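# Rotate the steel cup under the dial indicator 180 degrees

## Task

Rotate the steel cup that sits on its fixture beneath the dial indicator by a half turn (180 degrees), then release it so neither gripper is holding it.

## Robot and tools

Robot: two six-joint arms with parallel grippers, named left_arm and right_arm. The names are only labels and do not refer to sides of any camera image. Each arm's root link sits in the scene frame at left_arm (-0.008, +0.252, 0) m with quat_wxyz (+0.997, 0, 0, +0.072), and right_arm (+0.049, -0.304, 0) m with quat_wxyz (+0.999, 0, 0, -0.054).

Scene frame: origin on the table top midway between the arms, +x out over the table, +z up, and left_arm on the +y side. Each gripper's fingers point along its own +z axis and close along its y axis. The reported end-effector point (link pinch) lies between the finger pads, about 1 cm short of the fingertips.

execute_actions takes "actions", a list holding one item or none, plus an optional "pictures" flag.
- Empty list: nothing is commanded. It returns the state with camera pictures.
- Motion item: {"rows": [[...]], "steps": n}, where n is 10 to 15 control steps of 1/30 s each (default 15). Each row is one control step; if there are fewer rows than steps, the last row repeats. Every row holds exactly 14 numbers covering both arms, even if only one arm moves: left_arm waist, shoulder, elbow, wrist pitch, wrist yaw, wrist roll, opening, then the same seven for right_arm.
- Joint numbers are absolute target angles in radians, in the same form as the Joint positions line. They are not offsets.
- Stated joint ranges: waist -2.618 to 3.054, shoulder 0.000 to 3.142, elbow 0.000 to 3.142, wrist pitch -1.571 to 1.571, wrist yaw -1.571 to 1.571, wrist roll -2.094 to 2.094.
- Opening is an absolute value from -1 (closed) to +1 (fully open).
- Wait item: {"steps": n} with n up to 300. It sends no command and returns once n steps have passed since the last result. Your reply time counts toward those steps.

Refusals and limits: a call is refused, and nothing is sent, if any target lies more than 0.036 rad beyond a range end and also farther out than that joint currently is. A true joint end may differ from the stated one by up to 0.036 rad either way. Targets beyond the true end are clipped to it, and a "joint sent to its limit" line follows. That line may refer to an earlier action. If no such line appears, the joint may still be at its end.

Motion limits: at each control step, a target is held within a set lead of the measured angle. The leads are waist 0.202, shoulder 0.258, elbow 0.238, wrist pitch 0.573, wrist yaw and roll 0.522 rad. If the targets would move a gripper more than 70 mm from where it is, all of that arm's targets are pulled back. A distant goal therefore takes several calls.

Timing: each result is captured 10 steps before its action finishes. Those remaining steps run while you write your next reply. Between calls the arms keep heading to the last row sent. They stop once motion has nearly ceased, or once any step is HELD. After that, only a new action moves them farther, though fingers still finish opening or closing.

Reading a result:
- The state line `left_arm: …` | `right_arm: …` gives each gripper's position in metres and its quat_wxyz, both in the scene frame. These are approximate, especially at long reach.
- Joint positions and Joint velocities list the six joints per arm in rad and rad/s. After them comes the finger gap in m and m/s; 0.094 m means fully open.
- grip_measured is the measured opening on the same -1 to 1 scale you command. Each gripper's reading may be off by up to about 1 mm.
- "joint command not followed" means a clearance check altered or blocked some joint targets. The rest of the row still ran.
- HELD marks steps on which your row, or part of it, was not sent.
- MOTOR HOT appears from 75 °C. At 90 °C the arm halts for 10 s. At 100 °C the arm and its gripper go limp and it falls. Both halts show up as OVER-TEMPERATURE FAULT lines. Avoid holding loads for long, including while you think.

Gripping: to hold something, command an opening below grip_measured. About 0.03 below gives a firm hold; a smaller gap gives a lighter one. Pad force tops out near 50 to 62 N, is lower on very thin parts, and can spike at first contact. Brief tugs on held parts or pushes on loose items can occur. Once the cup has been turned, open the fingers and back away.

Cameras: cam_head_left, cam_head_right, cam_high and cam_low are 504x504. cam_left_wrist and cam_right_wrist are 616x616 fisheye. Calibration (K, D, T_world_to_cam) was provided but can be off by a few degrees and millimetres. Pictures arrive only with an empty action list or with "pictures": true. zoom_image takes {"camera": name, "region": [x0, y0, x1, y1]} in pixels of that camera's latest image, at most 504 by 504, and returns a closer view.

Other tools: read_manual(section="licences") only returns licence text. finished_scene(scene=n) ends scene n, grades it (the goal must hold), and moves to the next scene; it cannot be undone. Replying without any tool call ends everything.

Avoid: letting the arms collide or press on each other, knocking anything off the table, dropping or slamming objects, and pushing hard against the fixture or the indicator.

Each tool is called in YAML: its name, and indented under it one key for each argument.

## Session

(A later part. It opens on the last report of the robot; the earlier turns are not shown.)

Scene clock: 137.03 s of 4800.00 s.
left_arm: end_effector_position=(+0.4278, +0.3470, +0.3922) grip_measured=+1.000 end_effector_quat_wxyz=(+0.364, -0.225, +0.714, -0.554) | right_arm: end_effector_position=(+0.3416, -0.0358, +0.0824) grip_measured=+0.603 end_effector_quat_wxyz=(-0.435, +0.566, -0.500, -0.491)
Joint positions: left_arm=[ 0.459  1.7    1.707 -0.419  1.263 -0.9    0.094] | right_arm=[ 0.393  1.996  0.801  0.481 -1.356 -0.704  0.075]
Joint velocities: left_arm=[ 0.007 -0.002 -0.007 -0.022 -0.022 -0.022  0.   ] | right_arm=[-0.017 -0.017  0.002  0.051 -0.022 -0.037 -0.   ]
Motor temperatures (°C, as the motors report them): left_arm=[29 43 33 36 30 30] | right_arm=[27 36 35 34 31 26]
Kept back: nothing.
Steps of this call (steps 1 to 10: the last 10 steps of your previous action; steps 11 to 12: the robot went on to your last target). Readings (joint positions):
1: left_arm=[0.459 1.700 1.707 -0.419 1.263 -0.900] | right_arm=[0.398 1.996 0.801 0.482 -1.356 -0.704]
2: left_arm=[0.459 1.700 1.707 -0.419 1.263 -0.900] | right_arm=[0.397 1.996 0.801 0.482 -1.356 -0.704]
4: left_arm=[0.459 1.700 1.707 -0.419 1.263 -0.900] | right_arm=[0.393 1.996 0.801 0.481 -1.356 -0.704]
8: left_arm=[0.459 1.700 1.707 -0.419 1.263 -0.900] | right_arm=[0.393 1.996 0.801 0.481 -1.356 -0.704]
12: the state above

execute_actions:
  actions:
    - {"rows": [[0.459,1.7,1.7,-0.426,1.262,-0.893,1,0.3870,2.0095,0.8150,0.4633,-1.3726,-0.7066,0.585],[0.459,1.7,1.7,-0.426,1.262,-0.893,1,0.3903,2.0018,0.8080,0.4717,-1.3693,-0.7055,0.565],[0.459,1.7,1.7,-0.426,1.262,-0.893,1,0.3935,1.994,0.801,0.480,-1.366,-0.7045,0.545],[0.459,1.7,1.7,-0.426,1.262,-0.893,1,0.3935,1.994,0.801,0.480,-1.366,-0.7045,0.53],[0.459,1.7,1.7,-0.426,1.262,-0.893,1,0.3935,1.994,0.801,0.480,-1.366,-0.7045,0.515],[0.459,1.7,1.7,-0.426,1.262,-0.893,1,0.3935,1.994,0.801,0.480,-1.366,-0.7045,0.50],[0.459,1.7,1.7,-0.426,1.262,-0.893,1,0.3935,1.994,0.801,0.480,-1.366,-0.7045,0.49],[0.459,1.7,1.7,-0.426,1.262,-0.893,1,0.3935,1.994,0.801,0.480,-1.366,-0.7045,0.48],[0.459,1.7,1.7,-0.426,1.262,-0.893,1,0.3935,1.994,0.801,0.480,-1.366,-0.7045,0.47],[0.459,1.7,1.7,-0.426,1.262,-0.893,1,0.3935,1.994,0.801,0.480,-1.366,-0.7045,0.46],[0.459,1.7,1.7,-0.426,1.262,-0.893,1,0.3935,1.994,0.801,0.480,-1.366,-0.7045,0.45],[0.459,1.7,1.7,-0.426,1.262,-0.893,1,0.3935,1.994,0.801,0.480,-1.366,-0.7045,0.441]], "steps": 14}

execute_actions:
  actions:
    - {"rows": [[0.459,1.7,1.7,-0.426,1.262,-0.893,1,0.3970,1.9885,0.7995,0.4840,-1.3610,-0.7005,0.441],[0.459,1.7,1.7,-0.426,1.262,-0.893,1,0.3995,1.9830,0.7970,0.4900,-1.3555,-0.6965,0.441],[0.459,1.7,1.7,-0.426,1.262,-0.893,1,0.4020,1.9775,0.7945,0.4950,-1.3510,-0.6930,0.441],[0.459,1.7,1.7,-0.426,1.262,-0.893,1,0.4040,1.9725,0.7920,0.50156,-1.34957,-0.68847,0.441],[0.459,1.7,1.7,-0.426,1.262,-0.893,1,0.4055,1.9690,0.7895,0.51088,-1.34772,-0.68173,0.441],[0.459,1.7,1.7,-0.426,1.262,-0.893,1,0.40607,1.96800,0.78689,0.52617,-1.34468,-0.67068,0.441],[0.459,1.7,1.7,-0.426,1.262,-0.893,1,0.40627,1.96758,0.78371,0.54856,-1.34002,-0.65458,0.441],[0.459,1.7,1.7,-0.426,1.262,-0.893,1,0.40662,1.96689,0.77847,0.57733,-1.33366,-0.63397,0.441],[0.459,1.7,1.7,-0.426,1.262,-0.893,1,0.40715,1.96590,0.77081,0.61169,-1.32562,-0.60951,0.441],[0.459,1.7,1.7,-0.426,1.262,-0.893,1,0.40788,1.96473,0.76089,0.65063,-1.31583,-0.58197,0.441]], "steps": 10}
  pictures: true

execute_actions:
  actions:
    - {"rows": [[0.459,1.7,1.7,-0.426,1.262,-0.893,1,0.40884,1.96341,0.74898,0.69023,-1.30490,-0.55417,0.441],[0.459,1.7,1.7,-0.426,1.262,-0.893,1,0.41006,1.96202,0.73532,0.73020,-1.29282,-0.52635,0.441],[0.459,1.7,1.7,-0.426,1.262,-0.893,1,0.41147,1.96067,0.72127,0.77270,-1.27874,-0.49703,0.441],[0.459,1.7,1.7,-0.426,1.262,-0.893,1,0.41309,1.95934,0.70677,0.81690,-1.26258,-0.46684,0.441],[0.459,1.7,1.7,-0.426,1.262,-0.893,1,0.41506,1.95795,0.69102,0.86199,-1.24407,-0.43640,0.441],[0.459,1.7,1.7,-0.426,1.262,-0.893,1,0.41745,1.95648,0.67420,0.90740,-1.22334,-0.40617,0.441],[0.459,1.7,1.7,-0.426,1.262,-0.893,1,0.42031,1.95489,0.65642,0.95253,-1.20007,-0.37651,0.441],[0.459,1.7,1.7,-0.426,1.262,-0.893,1,0.42373,1.95313,0.63787,0.99534,-1.17537,-0.34883,0.441],[0.459,1.7,1.7,-0.426,1.262,-0.893,1,0.42778,1.95122,0.61863,1.03598,-1.14904,-0.32290,0.441],[0.459,1.7,1.7,-0.426,1.262,-0.893,1,0.43237,1.94916,0.59951,1.07460,-1.12104,-0.29863,0.441],[0.459,1.7,1.7,-0.426,1.262,-0.893,1,0.43754,1.94694,0.58046,1.10998,-1.09249,-0.27682,0.441],[0.459,1.7,1.7,-0.426,1.262,-0.893,1,0.44337,1.94452,0.56144,1.14612,-1.06007,-0.25481,0.441],[0.459,1.7,1.7,-0.426,1.262,-0.893,1,0.44967,1.94204,0.54315,1.17926,-1.02686,-0.23491,0.441],[0.459,1.7,1.7,-0.426,1.262,-0.893,1,0.45724,1.93920,0.52359,1.20993,-0.99290,-0.21676,0.441],[0.459,1.7,1.7,-0.426,1.262,-0.893,1,0.46542,1.93624,0.50475,1.23831,-0.95818,-0.20017,0.441]], "steps": 15}

execute_actions:
  actions:
    - {"rows": [[0.459,1.7,1.7,-0.426,1.262,-0.893,1,0.47424,1.93331,0.48658,1.26478,-0.92275,-0.18485,0.441],[0.459,1.7,1.7,-0.426,1.262,-0.893,1,0.48370,1.93039,0.46907,1.28942,-0.88655,-0.17068,0.441],[0.459,1.7,1.7,-0.426,1.262,-0.893,1,0.49383,1.92754,0.45219,1.31245,-0.84967,-0.15749,0.441],[0.459,1.7,1.7,-0.426,1.262,-0.893,1,0.50461,1.92475,0.43595,1.33398,-0.81204,-0.14517,0.441],[0.459,1.7,1.7,-0.426,1.262,-0.893,1,0.51608,1.92204,0.42034,1.35419,-0.77371,-0.13359,0.441],[0.459,1.7,1.7,-0.426,1.262,-0.893,1,0.52823,1.91942,0.40535,1.37310,-0.73463,-0.12269,0.441],[0.459,1.7,1.7,-0.426,1.262,-0.893,1,0.54108,1.91692,0.39095,1.39080,-0.69477,-0.11236,0.441],[0.459,1.7,1.7,-0.426,1.262,-0.893,1,0.55461,1.91454,0.37718,1.40732,-0.65419,-0.10254,0.441],[0.459,1.7,1.7,-0.426,1.262,-0.893,1,0.56884,1.91232,0.36410,1.42275,-0.61295,-0.09318,0.441],[0.459,1.7,1.7,-0.426,1.262,-0.893,1,0.58374,1.91026,0.35170,1.43707,-0.57103,-0.08421,0.441],[0.459,1.7,1.7,-0.426,1.262,-0.893,1,0.59933,1.90836,0.33998,1.45034,-0.52849,-0.07560,0.441],[0.459,1.7,1.7,-0.426,1.262,-0.893,1,0.61557,1.90662,0.32897,1.46255,-0.48530,-0.06730,0.441],[0.459,1.7,1.7,-0.426,1.262,-0.893,1,0.63247,1.90505,0.31869,1.47368,-0.44145,-0.05927,0.441],[0.459,1.7,1.7,-0.426,1.262,-0.893,1,0.64998,1.90365,0.30917,1.48375,-0.39703,-0.05147,0.441],[0.459,1.7,1.7,-0.426,1.262,-0.893,1,0.66808,1.90241,0.30046,1.49277,-0.35214,-0.04388,0.441]], "steps": 15}

execute_actions:
  actions:
    - {"rows": [[0.459,1.7,1.7,-0.426,1.262,-0.893,1,0.68672,1.90133,0.29254,1.50071,-0.30677,-0.03647,0.441],[0.459,1.7,1.7,-0.426,1.262,-0.893,1,0.70589,1.90043,0.28546,1.50753,-0.26091,-0.02922,0.441],[0.459,1.7,1.7,-0.426,1.262,-0.893,1,0.72552,1.89966,0.27920,1.51327,-0.21467,-0.02208,0.441],[0.459,1.7,1.7,-0.426,1.262,-0.893,1,0.74559,1.89897,0.27378,1.51794,-0.16816,-0.01505,0.441],[0.459,1.7,1.7,-0.426,1.262,-0.893,1,0.76601,1.89840,0.26921,1.52151,-0.12141,-0.00810,0.441],[0.459,1.7,1.7,-0.426,1.262,-0.893,1,0.78675,1.90400,0.26553,1.52395,-0.07448,-0.00121,0.441],[0.459,1.7,1.7,-0.426,1.262,-0.893,1,0.80772,1.90971,0.26275,1.52526,-0.02742,0.00564,0.441],[0.459,1.7,1.7,-0.426,1.262,-0.893,1,0.82887,1.91553,0.26088,1.52547,0.01969,0.01248,0.441],[0.459,1.7,1.7,-0.426,1.262,-0.893,1,0.85014,1.92146,0.26590,1.51455,0.06677,0.01932,0.441],[0.459,1.7,1.7,-0.426,1.262,-0.893,1,0.87146,1.92753,0.27386,1.50248,0.11379,0.02618,0.441],[0.459,1.7,1.7,-0.426,1.262,-0.893,1,0.89275,1.93370,0.28272,1.48929,0.16065,0.03309,0.441],[0.459,1.7,1.7,-0.426,1.262,-0.893,1,0.91395,1.93994,0.29147,1.47497,0.20723,0.04006,0.441],[0.459,1.7,1.7,-0.426,1.262,-0.893,1,0.93498,1.94527,0.29412,1.46954,0.25351,0.04712,0.441],[0.459,1.7,1.7,-0.426,1.262,-0.893,1,0.95579,1.94770,0.29768,1.46307,0.29943,0.05428,0.441],[0.459,1.7,1.7,-0.426,1.262,-0.893,1,0.97629,1.94826,0.30211,1.45554,0.34493,0.06158,0.441]], "steps": 15}

execute_actions:
  actions:
    - {"rows": [[0.459,1.7,1.7,-0.426,1.262,-0.893,1,0.99644,1.94901,0.30743,1.44692,0.39001,0.06904,0.441],[0.459,1.7,1.7,-0.426,1.262,-0.893,1,1.01619,1.94990,0.31361,1.43724,0.43456,0.07668,0.441],[0.459,1.7,1.7,-0.426,1.262,-0.893,1,1.03548,1.95090,0.32062,1.42654,0.47852,0.08453,0.441],[0.459,1.7,1.7,-0.426,1.262,-0.893,1,1.05426,1.95203,0.32845,1.41480,0.52187,0.09263,0.441],[0.459,1.7,1.7,-0.426,1.262,-0.893,1,1.07251,1.95334,0.33707,1.40201,0.56464,0.10101,0.441],[0.459,1.7,1.7,-0.426,1.262,-0.893,1,1.09017,1.95480,0.34646,1.38818,0.60675,0.10972,0.441],[0.459,1.7,1.7,-0.426,1.262,-0.893,1,1.10722,1.95643,0.35662,1.37331,0.64819,0.11878,0.441],[0.459,1.7,1.7,-0.426,1.262,-0.893,1,1.12363,1.95822,0.36752,1.35735,0.68892,0.12826,0.441],[0.459,1.7,1.7,-0.426,1.262,-0.893,1,1.13939,1.96021,0.37914,1.34031,0.72894,0.13820,0.441],[0.459,1.7,1.7,-0.426,1.262,-0.893,1,1.15448,1.96236,0.39146,1.32210,0.76823,0.14868,0.441],[0.459,1.7,1.7,-0.426,1.262,-0.893,1,1.16889,1.96467,0.40444,1.30274,0.80684,0.15975,0.441],[0.459,1.7,1.7,-0.426,1.262,-0.893,1,1.18261,1.96714,0.41806,1.28207,0.84470,0.17152,0.441],[0.459,1.7,1.7,-0.426,1.262,-0.893,1,1.19564,1.96978,0.43231,1.26000,0.88182,0.18405,0.441],[0.459,1.7,1.7,-0.426,1.262,-0.893,1,1.20798,1.97253,0.44717,1.23965,0.91341,0.19564,0.441],[0.459,1.7,1.7,-0.426,1.262,-0.893,1,1.21964,1.97538,0.46266,1.22151,0.93974,0.20600,0.441]], "steps": 15}

execute_actions:
  actions:
    - {"rows": [[0.459,1.7,1.7,-0.426,1.262,-0.893,1,1.22919,1.97792,0.47659,1.20598,0.96091,0.21494,0.441],[0.459,1.7,1.7,-0.426,1.262,-0.893,1,1.23687,1.98014,0.48873,1.19161,0.97953,0.22323,0.441],[0.459,1.7,1.7,-0.426,1.262,-0.893,1,1.24289,1.98198,0.49891,1.18045,0.99337,0.22971,0.441],[0.459,1.7,1.7,-0.426,1.262,-0.893,1,1.24804,1.98363,0.50814,1.17091,1.00483,0.23530,0.441],[0.459,1.7,1.7,-0.426,1.262,-0.893,1,1.25179,1.98488,0.51518,1.16410,1.01283,0.23928,0.441],[0.459,1.7,1.7,-0.426,1.262,-0.893,1,1.25483,1.98592,0.52112,1.16410,1.01283,0.23928,0.441],[0.459,1.7,1.7,-0.426,1.262,-0.893,1,1.25692,1.98664,0.52534,1.16410,1.01283,0.23928,0.441]], "steps": 10}

execute_actions:
  actions:
    - {"steps": 24}
  pictures: true

Scene clock: 145.27 s of 4800.00 s.
left_arm: end_effector_position=(+0.4278, +0.3470, +0.3922) grip_measured=+1.000 end_effector_quat_wxyz=(+0.364, -0.225, +0.714, -0.554) | right_arm: end_effector_position=(+0.3416, -0.0358, +0.0824) grip_measured=+0.540 end_effector_quat_wxyz=(-0.435, +0.566, -0.500, -0.491)
Joint positions: left_arm=[ 0.459  1.7    1.707 -0.419  1.263 -0.9    0.094] | right_arm=[ 0.393  1.996  0.801  0.481 -1.356 -0.704  0.072]
Joint velocities: left_arm=[ 0.007 -0.017  0.002 -0.007 -0.081  0.022  0.   ] | right_arm=[-0.012  0.002  0.007 -0.022 -0.066 -0.081 -0.014]
Motor temperatures (°C, as the motors report them): left_arm=[29 43 33 36 30 30] | right_arm=[27 36 35 34 31 26]
Steps of this call (steps 1 to 15: the robot went on to your last target; steps 16 to 90: nothing new was sent; then 5.10 s passed at rest; steps 91 to 94: the first 4 steps of this action). Readings (joint positions):
91: left_arm=[0.459 1.700 1.707 -0.419 1.263 -0.900] | right_arm=[0.393 1.996 0.801 0.481 -1.356 -0.704]
92: left_arm=[0.459 1.700 1.707 -0.419 1.263 -0.900] | right_arm=[0.393 1.996 0.801 0.481 -1.356 -0.704]
94: the state above

Scene clock: 145.60 s of 4800.00 s.
left_arm: end_effector_position=(+0.4278, +0.3470, +0.3922) grip_measured=+1.000 end_effector_quat_wxyz=(+0.364, -0.225, +0.714, -0.554) | right_arm: end_effector_position=(+0.3415, -0.0358, +0.0825) grip_measured=+0.472 end_effector_quat_wxyz=(-0.436, +0.566, -0.500, -0.491)
Joint positions: left_arm=[ 0.459  1.7    1.707 -0.419  1.263 -0.9    0.094] | right_arm=[ 0.393  1.996  0.801  0.481 -1.357 -0.704  0.069]
Joint velocities: left_arm=[ 0.002 -0.007 -0.002 -0.022  0.007  0.007  0.   ] | right_arm=[ 0.012 -0.017 -0.022  0.007  0.007 -0.051 -0.   ]
Motor temperatures (°C, as the motors report them): left_arm=[29 43 33 36 30 30] | right_arm=[27 36 35 34 31 26]
Kept back: the last 10 steps of this action.
Steps of this call (steps 1 to 10: the last 10 steps of your previous action). Readings (joint positions):
1: left_arm=[0.459 1.700 1.707 -0.419 1.263 -0.900] | right_arm=[0.393 1.996 0.801 0.481 -1.356 -0.704]
2: left_arm=[0.459 1.700 1.707 -0.419 1.263 -0.900] | right_arm=[0.393 1.996 0.801 0.481 -1.357 -0.704]
4: left_arm=[0.459 1.700 1.707 -0.419 1.263 -0.900] | right_arm=[0.393 1.996 0.801 0.481 -1.357 -0.704]
8: left_arm=[0.459 1.700 1.707 -0.419 1.263 -0.900] | right_arm=[0.393 1.996 0.801 0.481 -1.357 -0.704]
10: the state above
camera_calibration (this result's frames):
cam_left_wrist: T_world_to_cam=[[-0.1145, -0.31602, 0.941818, -0.211906], [-0.986513, -0.0754551, -0.145252, 0.523786], [0.116968, -0.945747, -0.303118, 0.500032], [0, 0, 0, 1]] pos_world=[0.433971, 0.44546, 0.427226]
cam_right_wrist: T_world_to_cam=[[0.974581, 0.13168, 0.181253, -0.337595], [0.219955, -0.716106, -0.662428, -0.0192624], [0.0425678, 0.685458, -0.726867, 0.160446], [0, 0, 0, 1]] pos_world=[0.32642, -0.0793186, 0.165053]

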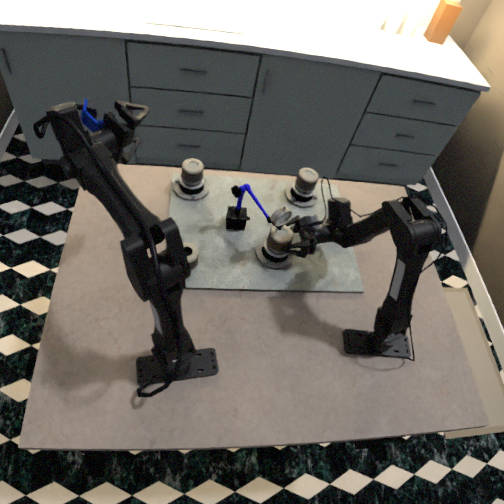

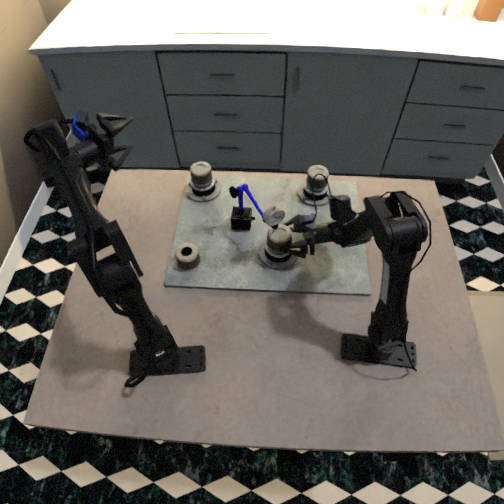

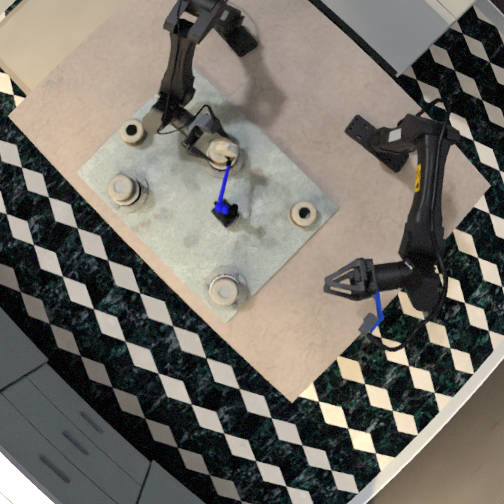

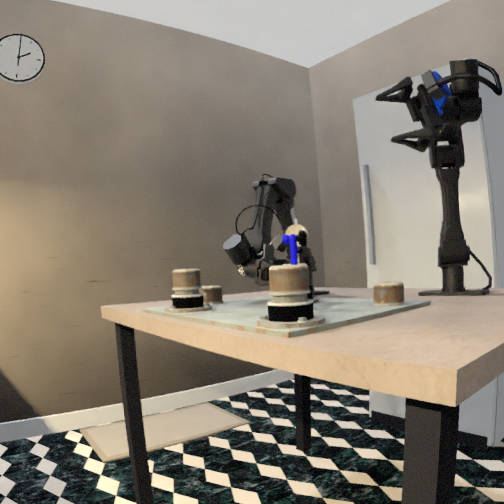

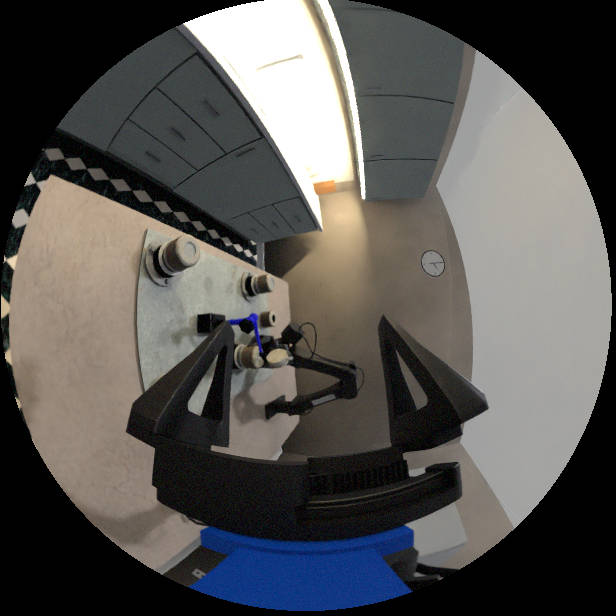

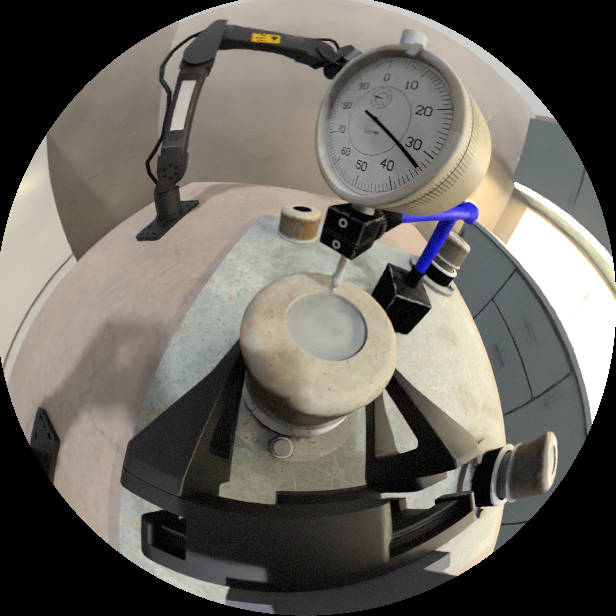

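Scene clock: 146.10 s of 4800.00 s.
left_arm: end_effector_position=(+0.4278, +0.3470, +0.3922) grip_measured=+1.000 end_effector_quat_wxyz=(+0.364, -0.225, +0.714, -0.554) | right_arm: end_effector_position=(+0.3411, -0.0356, +0.0820) grip_measured=+0.472 end_effector_quat_wxyz=(-0.449, +0.552, -0.514, -0.480)
Joint positions: left_arm=[ 0.459  1.7    1.707 -0.419  1.263 -0.9    0.094] | right_arm=[ 0.399  1.992  0.728  0.7   -1.311 -0.552  0.069]
Joint velocities: left_arm=[-0.012  0.007 -0.002 -0.037  0.022 -0.037  0.   ] | right_arm=[ 0.037 -0.09  -0.422  1.033  0.388  0.725 -0.001]
Motor temperatures (°C, as the motors report them): left_arm=[29 43 33 36 30 30] | right_arm=[27 36 35 34 31 26]
Steps of this call (steps 1 to 10: the last 10 steps of your previous action; steps 11 to 15: the first 5 steps of this action). Readings (joint positions):
11: left_arm=[0.459 1.700 1.707 -0.419 1.263 -0.900] | right_arm=[0.395 1.996 0.774 0.569 -1.343 -0.643]
12: left_arm=[0.459 1.700 1.707 -0.419 1.263 -0.900] | right_arm=[0.396 1.996 0.764 0.598 -1.338 -0.623]
14: left_arm=[0.459 1.700 1.707 -0.419 1.263 -0.900] | right_arm=[0.397 1.994 0.742 0.664 -1.323 -0.577]
15: the state above

Scene clock: 146.60 s of 4800.00 s.
left_arm: end_effector_position=(+0.4278, +0.3470, +0.3922) grip_measured=+1.000 end_effector_quat_wxyz=(+0.364, -0.225, +0.714, -0.554) | right_arm: end_effector_position=(+0.3389, -0.0348, +0.0807) grip_measured=+0.472 end_effector_quat_wxyz=(+0.516, -0.465, +0.597, +0.400)
Joint positions: left_arm=[ 0.459  1.7    1.707 -0.419  1.263 -0.9    0.094] | right_arm=[ 0.483  1.952  0.461  1.242 -0.932 -0.203  0.069]
Joint velocities: left_arm=[ 0.002  0.012  0.032  0.007 -0.007  0.007  0.   ] | right_arm=[ 0.3   -0.085 -0.462  0.711  1.106  0.476  0.001]
Motor temperatures (°C, as the motors report them): left_arm=[29 43 33 36 30 30] | right_arm=[27 36 35 34 31 26]
Steps of this call (steps 1 to 10: the last 10 steps of your previous action; steps 11 to 15: the first 5 steps of this action). Readings (joint positions):
11: left_arm=[0.459 1.700 1.707 -0.419 1.263 -0.900] | right_arm=[0.447 1.963 0.532 1.124 -1.066 -0.273]
12: left_arm=[0.459 1.700 1.707 -0.419 1.263 -0.900] | right_arm=[0.455 1.960 0.513 1.156 -1.034 -0.254]
14: left_arm=[0.459 1.700 1.707 -0.419 1.263 -0.900] | right_arm=[0.473 1.954 0.478 1.215 -0.967 -0.219]
15: the state above

Scene clock: 147.10 s of 4800.00 s.
left_arm: end_effector_position=(+0.4278, +0.3470, +0.3922) grip_measured=+1.000 end_effector_quat_wxyz=(+0.364, -0.225, +0.714, -0.554) | right_arm: end_effector_position=(+0.3384, -0.0338, +0.0804) grip_measured=+0.472 end_effector_quat_wxyz=(+0.585, -0.339, +0.677, +0.290)
Joint positions: left_arm=[ 0.459  1.7    1.707 -0.419  1.263 -0.9    0.094] | right_arm=[ 0.717  1.926  0.288  1.482 -0.314 -0.052  0.069]
Joint velocities: left_arm=[-0.002 -0.007  0.022  0.037  0.037  0.051  0.   ] | right_arm=[ 0.554 -0.027 -0.188  0.212  1.267  0.198 -0.   ]
Motor temperatures (°C, as the motors report them): left_arm=[29 43 33 36 30 30] | right_arm=[27 37 35 34 31 26]
Steps of this call (steps 1 to 10: the last 10 steps of your previous action; steps 11 to 15: the first 5 steps of this action). Readings (joint positions):
11: left_arm=[0.459 1.700 1.707 -0.419 1.263 -0.900] | right_arm=[0.640 1.930 0.317 1.444 -0.493 -0.083]
12: left_arm=[0.459 1.700 1.707 -0.419 1.263 -0.900] | right_arm=[0.659 1.928 0.308 1.455 -0.450 -0.075]
14: left_arm=[0.459 1.700 1.707 -0.419 1.263 -0.900] | right_arm=[0.697 1.927 0.294 1.474 -0.360 -0.060]
15: the state above

Scene clock: 147.60 s of 4800.00 s.
left_arm: end_effector_position=(+0.4278, +0.3470, +0.3922) grip_measured=+1.000 end_effector_quat_wxyz=(+0.364, -0.225, +0.714, -0.554) | right_arm: end_effector_position=(+0.3385, -0.0327, +0.0800) grip_measured=+0.472 end_effector_quat_wxyz=(+0.629, -0.201, +0.731, +0.169)
Joint positions: left_arm=[ 0.459  1.7    1.707 -0.419  1.263 -0.9    0.094] | right_arm=[1.026 1.926 0.303 1.459 0.382 0.055 0.069]
Joint velocities: left_arm=[ 0.002 -0.007 -0.002 -0.022 -0.022 -0.022  0.   ] | right_arm=[ 0.525  0.007  0.222 -0.3    1.311  0.212 -0.   ]
Motor temperatures (°C, as the motors report them): left_arm=[29 43 33 36 30 30] | right_arm=[27 36 35 34 31 26]
Steps of this call (steps 1 to 10: the last 10 steps of your previous action; steps 11 to 15: the first 5 steps of this action). Readings (joint positions):
11: left_arm=[0.459 1.700 1.707 -0.419 1.263 -0.900] | right_arm=[0.948 1.926 0.279 1.494 0.200 0.025]
12: left_arm=[0.459 1.700 1.707 -0.419 1.263 -0.900] | right_arm=[0.968 1.926 0.284 1.487 0.247 0.033]
14: left_arm=[0.459 1.700 1.707 -0.419 1.263 -0.900] | right_arm=[1.007 1.926 0.296 1.470 0.337 0.048]
15: the state above

Scene clock: 147.93 s of 4800.00 s.
left_arm: end_effector_position=(+0.4278, +0.3470, +0.3922) grip_measured=+1.000 end_effector_quat_wxyz=(+0.364, -0.225, +0.714, -0.554) | right_arm: end_effector_position=(+0.3393, -0.0314, +0.0797) grip_measured=+0.472 end_effector_quat_wxyz=(+0.646, -0.105, +0.751, +0.085)
Joint positions: left_arm=[ 0.459  1.7    1.707 -0.419  1.263 -0.9    0.094] | right_arm=[1.183 1.949 0.417 1.316 0.793 0.147 0.069]
Joint velocities: left_arm=[ 0.002  0.002 -0.017  0.051 -0.066  0.022  0.   ] | right_arm=[ 0.335  0.09   0.408 -0.52   1.121  0.33  -0.   ]
Motor temperatures (°C, as the motors report them): left_arm=[29 43 33 36 30 30] | right_arm=[27 36 35 34 31 26]
Kept back: the last 10 steps of this action.
Steps of this call (steps 1 to 10: the last 10 steps of your previous action). Readings (joint positions):
1: left_arm=[0.459 1.700 1.707 -0.419 1.263 -0.900] | right_arm=[1.045 1.926 0.311 1.448 0.426 0.063]
2: left_arm=[0.459 1.700 1.707 -0.419 1.263 -0.900] | right_arm=[1.063 1.926 0.320 1.434 0.469 0.072]
4: left_arm=[0.459 1.700 1.707 -0.419 1.263 -0.900] | right_arm=[1.097 1.931 0.340 1.411 0.554 0.089]
8: left_arm=[0.459 1.700 1.707 -0.419 1.263 -0.900] | right_arm=[1.157 1.943 0.390 1.352 0.718 0.126]
10: the state above

Scene clock: 148.73 s of 4800.00 s.
left_arm: end_effector_position=(+0.4278, +0.3470, +0.3922) grip_measured=+1.000 end_effector_quat_wxyz=(+0.364, -0.225, +0.714, -0.554) | right_arm: end_effector_position=(+0.3396, -0.0314, +0.0795) grip_measured=+0.472 end_effector_quat_wxyz=(+0.651, -0.050, +0.756, +0.038)
Joint positions: left_arm=[ 0.459  1.7    1.707 -0.419  1.263 -0.9    0.094] | right_arm=[1.242 1.967 0.507 1.184 0.991 0.225 0.069]
Joint velocities: left_arm=[ 0.002 -0.002  0.002 -0.051  0.007 -0.066  0.   ] | right_arm=[ 0.017 -0.022  0.007 -0.007  0.022 -0.037 -0.   ]
Motor temperatures (°C, as the motors report them): left_arm=[29 43 33 36 30 30] | right_arm=[27 36 35 34 31 26]
Kept back: nothing.
Steps of this call (steps 1 to 10: the last 10 steps of your previous action; steps 11 to 24: the robot went on to your last target). Readings (joint positions):
1: left_arm=[0.459 1.700 1.707 -0.419 1.263 -0.900] | right_arm=[1.195 1.952 0.432 1.297 0.828 0.158]
2: left_arm=[0.459 1.700 1.707 -0.419 1.263 -0.900] | right_arm=[1.205 1.955 0.445 1.279 0.859 0.168]
4: left_arm=[0.459 1.700 1.707 -0.419 1.263 -0.900] | right_arm=[1.220 1.960 0.469 1.246 0.912 0.188]
8: left_arm=[0.459 1.700 1.707 -0.419 1.263 -0.900] | right_arm=[1.237 1.967 0.498 1.203 0.973 0.213]
24: the state above
camera_calibration (this result's frames):
cam_left_wrist: T_world_to_cam=[[-0.1145, -0.31602, 0.941818, -0.211906], [-0.986513, -0.0754551, -0.145252, 0.523786], [0.116968, -0.945747, -0.303118, 0.500032], [0, 0, 0, 1]] pos_world=[0.433971, 0.44546, 0.427226]
cam_right_wrist: T_world_to_cam=[[0.137103, -0.972774, 0.186849, -0.0864316], [-0.721606, -0.227308, -0.653923, 0.316792], [0.678592, -0.045177, -0.733125, -0.0830894], [0, 0, 0, 1]] pos_world=[0.296833, -0.0158227, 0.162392]

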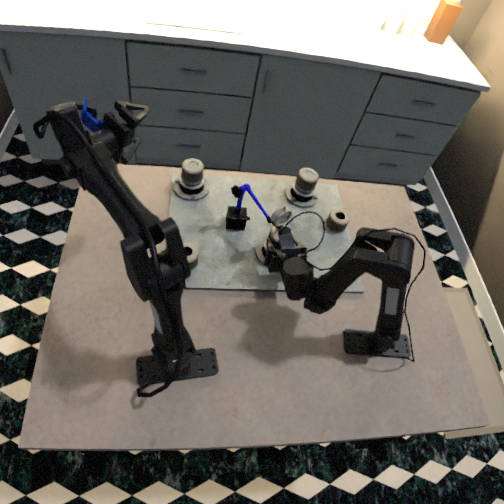

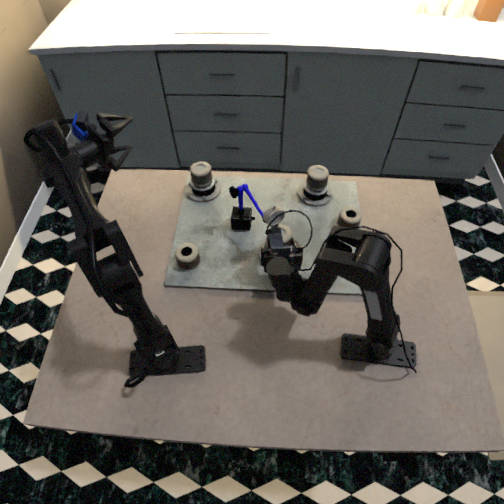

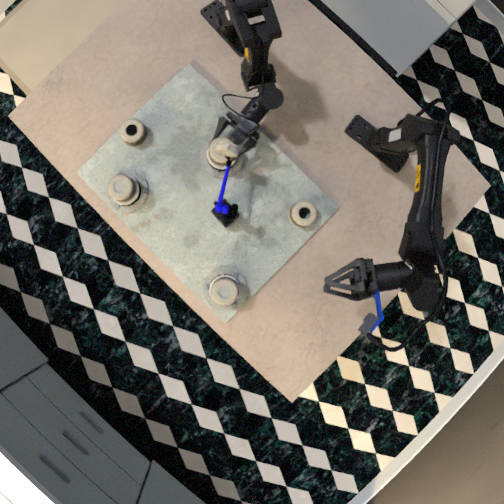

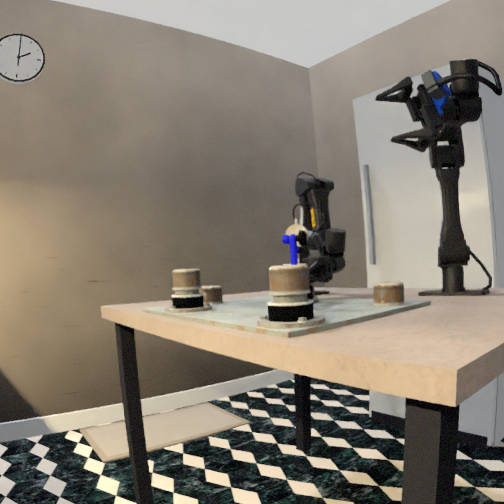

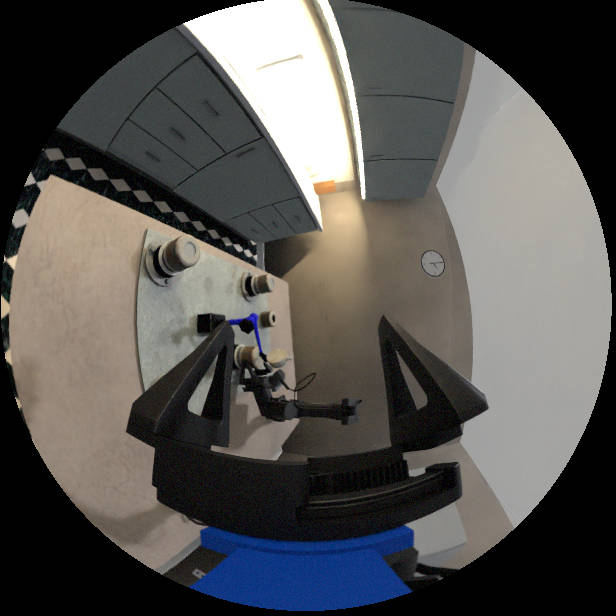

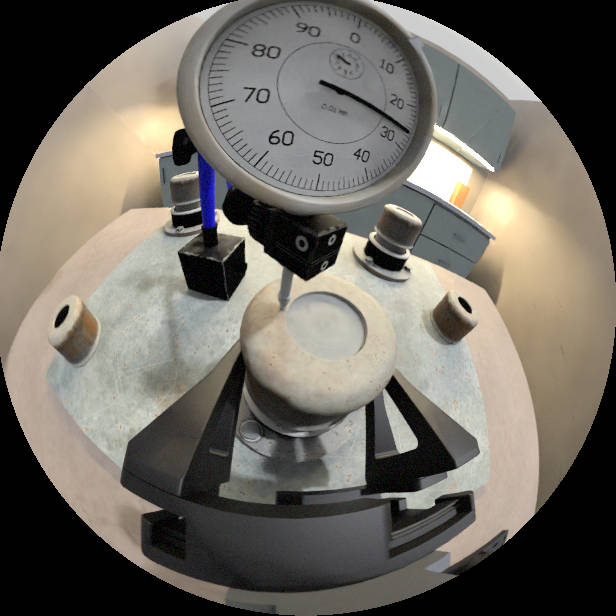

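execute_actions:
  actions:
    - {"rows": [[0.459,1.7,1.7,-0.426,1.262,-0.893,1,1.2520,1.9801,0.5196,1.1707,1.0069,0.2349,0.441],[0.459,1.7,1.7,-0.426,1.262,-0.893,1,1.2470,1.9735,0.5138,1.1774,1.0009,0.2304,0.441],[0.459,1.7,1.7,-0.426,1.262,-0.893,1,1.242,1.967,0.508,1.184,0.995,0.226,0.441],[0.459,1.7,1.7,-0.426,1.262,-0.893,1,1.242,1.967,0.508,1.184,0.995,0.226,0.455],[0.459,1.7,1.7,-0.426,1.262,-0.893,1,1.242,1.967,0.508,1.184,0.995,0.226,0.475],[0.459,1.7,1.7,-0.426,1.262,-0.893,1,1.242,1.967,0.508,1.184,0.995,0.226,0.51],[0.459,1.7,1.7,-0.426,1.262,-0.893,1,1.242,1.967,0.508,1.184,0.995,0.226,0.57],[0.459,1.7,1.7,-0.426,1.262,-0.893,1,1.242,1.967,0.508,1.184,0.995,0.226,0.66],[0.459,1.7,1.7,-0.426,1.262,-0.893,1,1.242,1.967,0.508,1.184,0.995,0.226,0.78],[0.459,1.7,1.7,-0.426,1.262,-0.893,1,1.2475,1.953,0.5005,1.172,0.9995,0.2295,0.90],[0.459,1.7,1.7,-0.426,1.262,-0.893,1,1.253,1.939,0.493,1.15867,1.00995,0.23611,1],[0.459,1.7,1.7,-0.426,1.262,-0.893,1,1.25917,1.93618,0.48888,1.15645,1.01896,0.24089,1],[0.459,1.7,1.7,-0.426,1.262,-0.893,1,1.26851,1.93194,0.48280,1.15306,1.03109,0.24750,1],[0.459,1.7,1.7,-0.426,1.262,-0.893,1,1.28112,1.92626,0.47488,1.14800,1.04648,0.25622,1],[0.459,1.7,1.7,-0.426,1.262,-0.893,1,1.29715,1.91910,0.46531,1.14047,1.06524,0.26749,1]], "steps": 15}
  pictures: true

execute_actions:
  actions:
    - {"rows": [[0.459,1.7,1.7,-0.426,1.262,-0.893,1,1.31678,1.91035,0.45434,1.13108,1.08435,0.27984,1],[0.459,1.7,1.7,-0.426,1.262,-0.893,1,1.33682,1.90141,0.44397,1.11954,1.10380,0.29345,1],[0.459,1.7,1.7,-0.426,1.262,-0.893,1,1.35728,1.89222,0.43426,1.10553,1.12359,0.30854,1],[0.459,1.7,1.7,-0.426,1.262,-0.893,1,1.37817,1.88271,0.42526,1.09178,1.14033,0.32236,1],[0.459,1.7,1.7,-0.426,1.262,-0.893,1,1.39589,1.87451,0.41834,1.07928,1.15380,0.33431,1],[0.459,1.7,1.7,-0.426,1.262,-0.893,1,1.41028,1.86776,0.41320,1.06897,1.16400,0.34385,1],[0.459,1.7,1.7,-0.426,1.262,-0.893,1,1.42120,1.86255,0.40959,1.06165,1.17080,0.35049,1],[0.459,1.7,1.7,-0.426,1.262,-0.893,1,1.42853,1.85903,0.40730,1.05783,1.17420,0.35389,1],[0.459,1.7,1.7,-0.426,1.262,-0.893,1,1.43222,1.85725,0.40619,1.05783,1.17420,0.35389,1]], "steps": 10}

execute_actions:
  actions:
    - {"steps": 18}
  pictures: true

Scene clock: 160.77 s of 4800.00 s.
left_arm: end_effector_position=(+0.4278, +0.3470, +0.3922) grip_measured=+1.000 end_effector_quat_wxyz=(+0.364, -0.225, +0.714, -0.554) | right_arm: end_effector_position=(+0.3396, -0.0314, +0.0795) grip_measured=+0.480 end_effector_quat_wxyz=(+0.651, -0.050, +0.756, +0.038)
Joint positions: left_arm=[ 0.459  1.7    1.707 -0.419  1.263 -0.9    0.094] | right_arm=[1.242 1.967 0.507 1.184 0.991 0.224 0.07 ]
Joint velocities: left_arm=[ 0.007  0.012 -0.002 -0.037 -0.037 -0.022  0.   ] | right_arm=[-0.002 -0.012  0.002 -0.037 -0.037  0.066  0.007]
Motor temperatures (°C, as the motors report them): left_arm=[29 43 34 36 30 30] | right_arm=[27 36 35 34 31 26]
Steps of this call (steps 1 to 15: the robot went on to your last target; steps 16 to 90: nothing new was sent; then 8.87 s passed at rest; steps 91 to 95: the first 5 steps of this action). Readings (joint positions):
91: left_arm=[0.459 1.700 1.707 -0.419 1.263 -0.900] | right_arm=[1.242 1.967 0.507 1.184 0.991 0.225]
92: left_arm=[0.459 1.700 1.707 -0.419 1.263 -0.900] | right_arm=[1.242 1.967 0.507 1.184 0.991 0.225]
94: left_arm=[0.459 1.700 1.707 -0.419 1.263 -0.900] | right_arm=[1.242 1.967 0.507 1.184 0.991 0.224]
95: the state above
camera_calibration (this result's frames):
cam_left_wrist: T_world_to_cam=[[-0.1145, -0.31602, 0.941818, -0.211906], [-0.986513, -0.0754551, -0.145252, 0.523786], [0.116968, -0.945747, -0.303118, 0.500032], [0, 0, 0, 1]] pos_world=[0.433971, 0.44546, 0.427226]
cam_right_wrist: T_world_to_cam=[[0.13715, -0.972697, 0.18722, -0.0864744], [-0.721563, -0.227594, -0.653872, 0.316764], [0.678629, -0.0454127, -0.733076, -0.0831132], [0, 0, 0, 1]] pos_world=[0.296828, -0.0157942, 0.162385]

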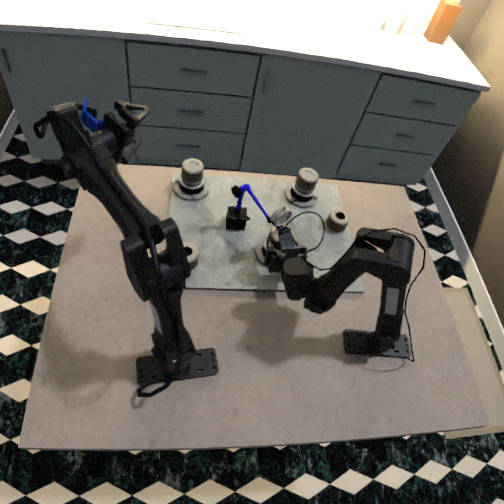

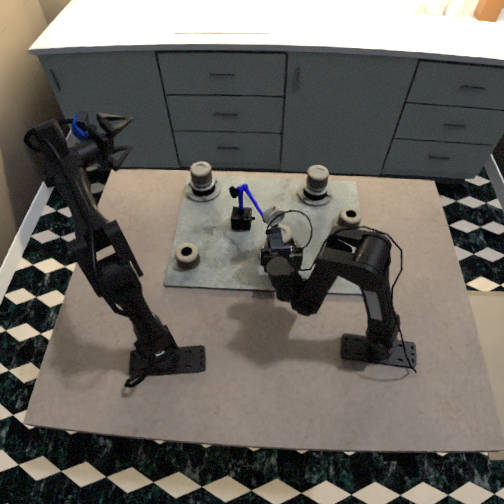

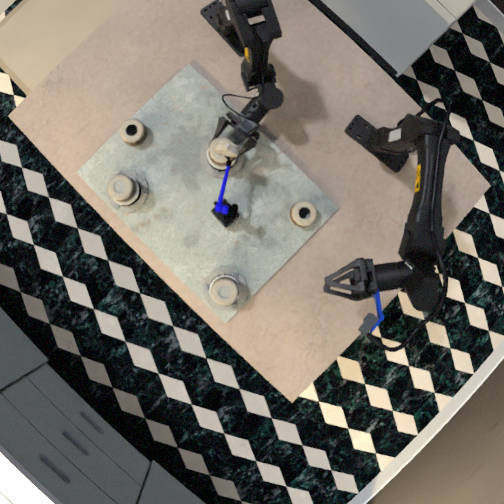

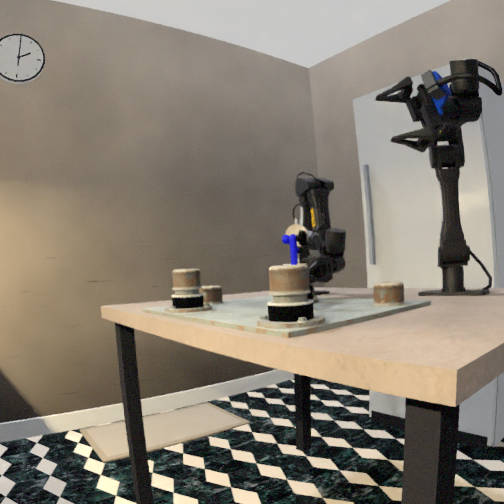

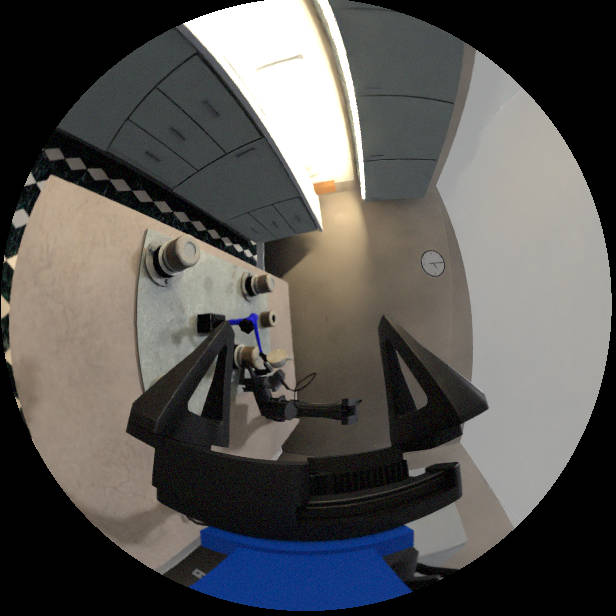

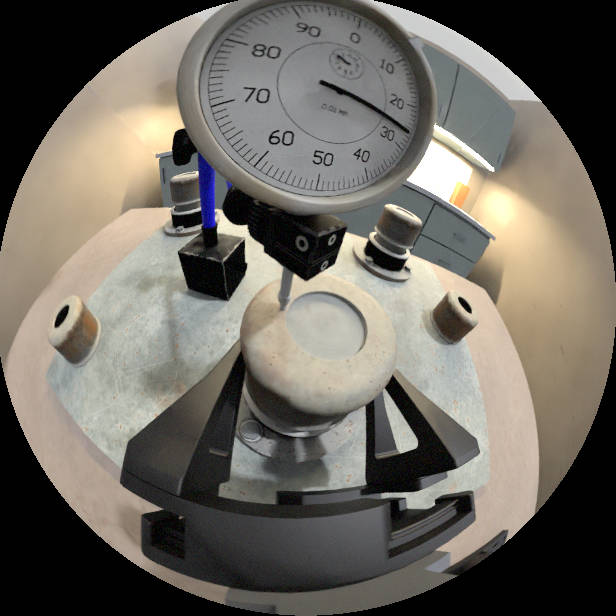

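Scene clock: 161.10 s of 4800.00 s.
left_arm: end_effector_position=(+0.4278, +0.3470, +0.3922) grip_measured=+1.000 end_effector_quat_wxyz=(+0.364, -0.225, +0.714, -0.554) | right_arm: end_effector_position=(+0.3343, -0.0332, +0.0788) grip_measured=+1.000 end_effector_quat_wxyz=(+0.651, -0.048, +0.757, +0.035)
Joint positions: left_arm=[ 0.459  1.7    1.707 -0.419  1.263 -0.9    0.094] | right_arm=[1.259 1.96  0.496 1.176 1.014 0.238 0.094]
Joint velocities: left_arm=[ 0.002 -0.002  0.002 -0.066 -0.022 -0.007  0.   ] | right_arm=[ 0.276 -0.164 -0.222 -0.125  0.33   0.081  0.   ]
Motor temperatures (°C, as the motors report them): left_arm=[29 43 34 36 30 30] | right_arm=[27 36 35 34 31 26]
Kept back: the last 10 steps of this action.
Steps of this call (steps 1 to 10: the last 10 steps of your previous action). Readings (joint positions):
1: left_arm=[0.459 1.700 1.707 -0.419 1.263 -0.900] | right_arm=[1.242 1.967 0.507 1.184 0.991 0.224]
2: left_arm=[0.459 1.700 1.707 -0.419 1.263 -0.900] | right_arm=[1.242 1.967 0.507 1.184 0.991 0.224]
4: left_arm=[0.459 1.700 1.707 -0.419 1.263 -0.900] | right_arm=[1.242 1.967 0.507 1.184 0.991 0.224]
8: left_arm=[0.459 1.700 1.707 -0.419 1.263 -0.900] | right_arm=[1.245 1.967 0.506 1.181 0.999 0.229]
10: the state above

Scene clock: 161.70 s of 4800.00 s.
left_arm: end_effector_position=(+0.4278, +0.3470, +0.3922) grip_measured=+1.000 end_effector_quat_wxyz=(+0.364, -0.225, +0.714, -0.554) | right_arm: end_effector_position=(+0.2863, -0.0355, +0.0800) grip_measured=+1.000 end_effector_quat_wxyz=(+0.651, -0.053, +0.756, +0.042)
Joint positions: left_arm=[ 0.459  1.7    1.707 -0.419  1.263 -0.9    0.094] | right_arm=[1.424 1.885 0.422 1.084 1.155 0.344 0.094]
Joint velocities: left_arm=[-0.007 -0.007 -0.012  0.022 -0.007 -0.007  0.   ] | right_arm=[-0.002 -0.007  0.012 -0.022  0.007  0.007  0.   ]
Motor temperatures (°C, as the motors report them): left_arm=[29 43 34 36 30 30] | right_arm=[27 36 35 34 31 26]
Kept back: nothing.
Steps of this call (steps 1 to 10: the last 10 steps of your previous action; steps 11 to 18: the robot went on to your last target). Readings (joint positions):
1: left_arm=[0.459 1.700 1.707 -0.419 1.263 -0.900] | right_arm=[1.272 1.954 0.488 1.171 1.025 0.245]
2: left_arm=[0.459 1.700 1.707 -0.419 1.263 -0.900] | right_arm=[1.289 1.946 0.478 1.165 1.038 0.253]
4: left_arm=[0.459 1.700 1.707 -0.419 1.263 -0.900] | right_arm=[1.330 1.927 0.457 1.150 1.067 0.272]
8: left_arm=[0.459 1.700 1.707 -0.419 1.263 -0.900] | right_arm=[1.405 1.894 0.428 1.113 1.117 0.312]
18: the state above
camera_calibration (this result's frames):
cam_left_wrist: T_world_to_cam=[[-0.1145, -0.31602, 0.941818, -0.211906], [-0.986513, -0.0754551, -0.145252, 0.523786], [0.116968, -0.945747, -0.303118, 0.500032], [0, 0, 0, 1]] pos_world=[0.433971, 0.44546, 0.427226]
cam_right_wrist: T_world_to_cam=[[0.145534, -0.972038, 0.184289, -0.0854165], [-0.719807, -0.231823, -0.654321, 0.277011], [0.678747, -0.0374263, -0.733417, -0.0464168], [0, 0, 0, 1]] pos_world=[0.243331, -0.0205477, 0.162953]

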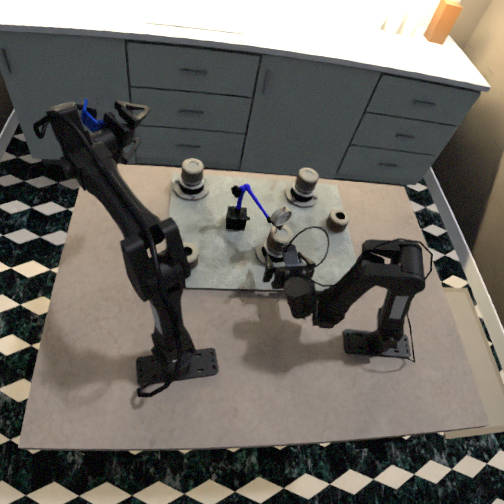

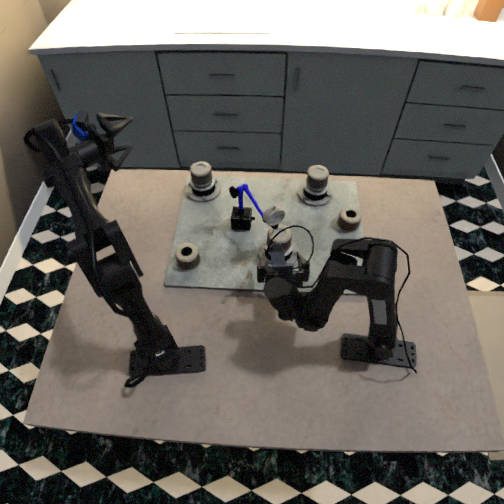

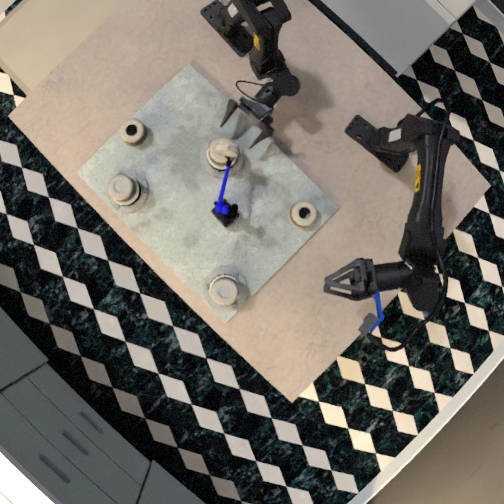

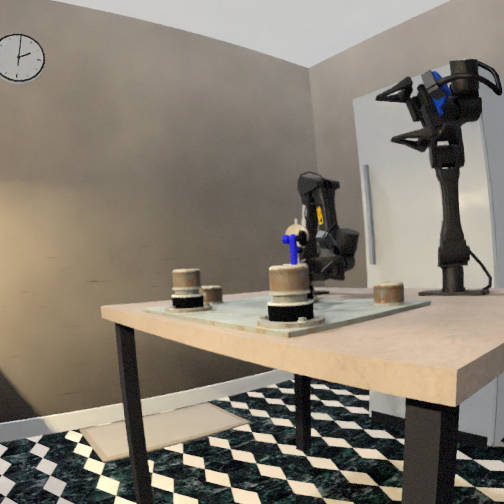

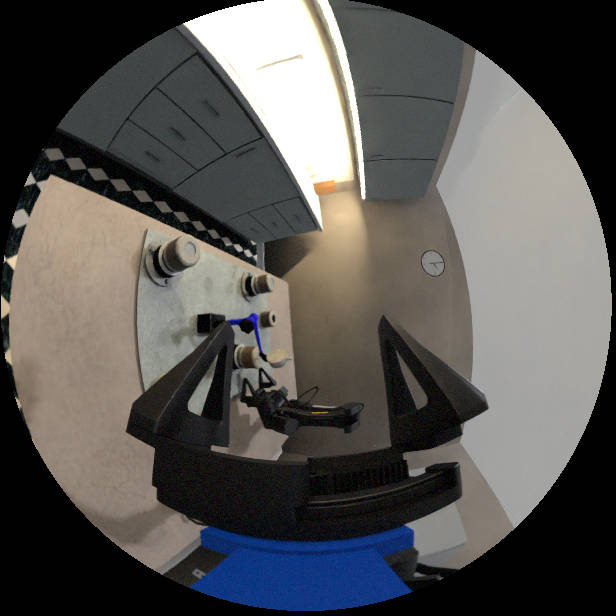

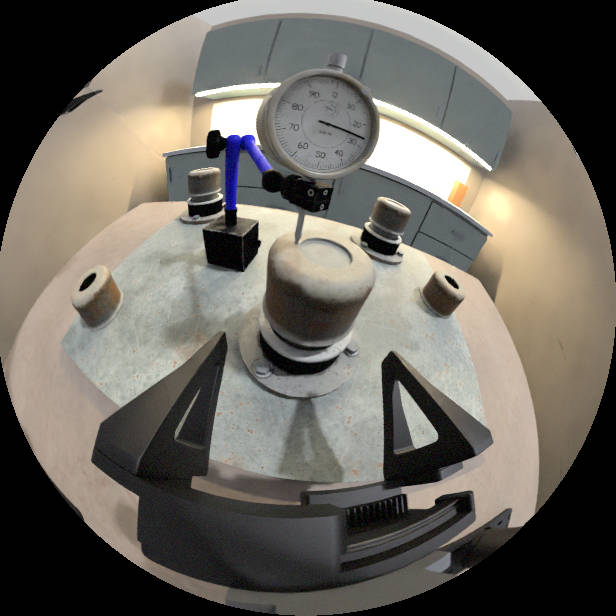

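finished_scene:
  scene: 2

The scene is finished: the task was done.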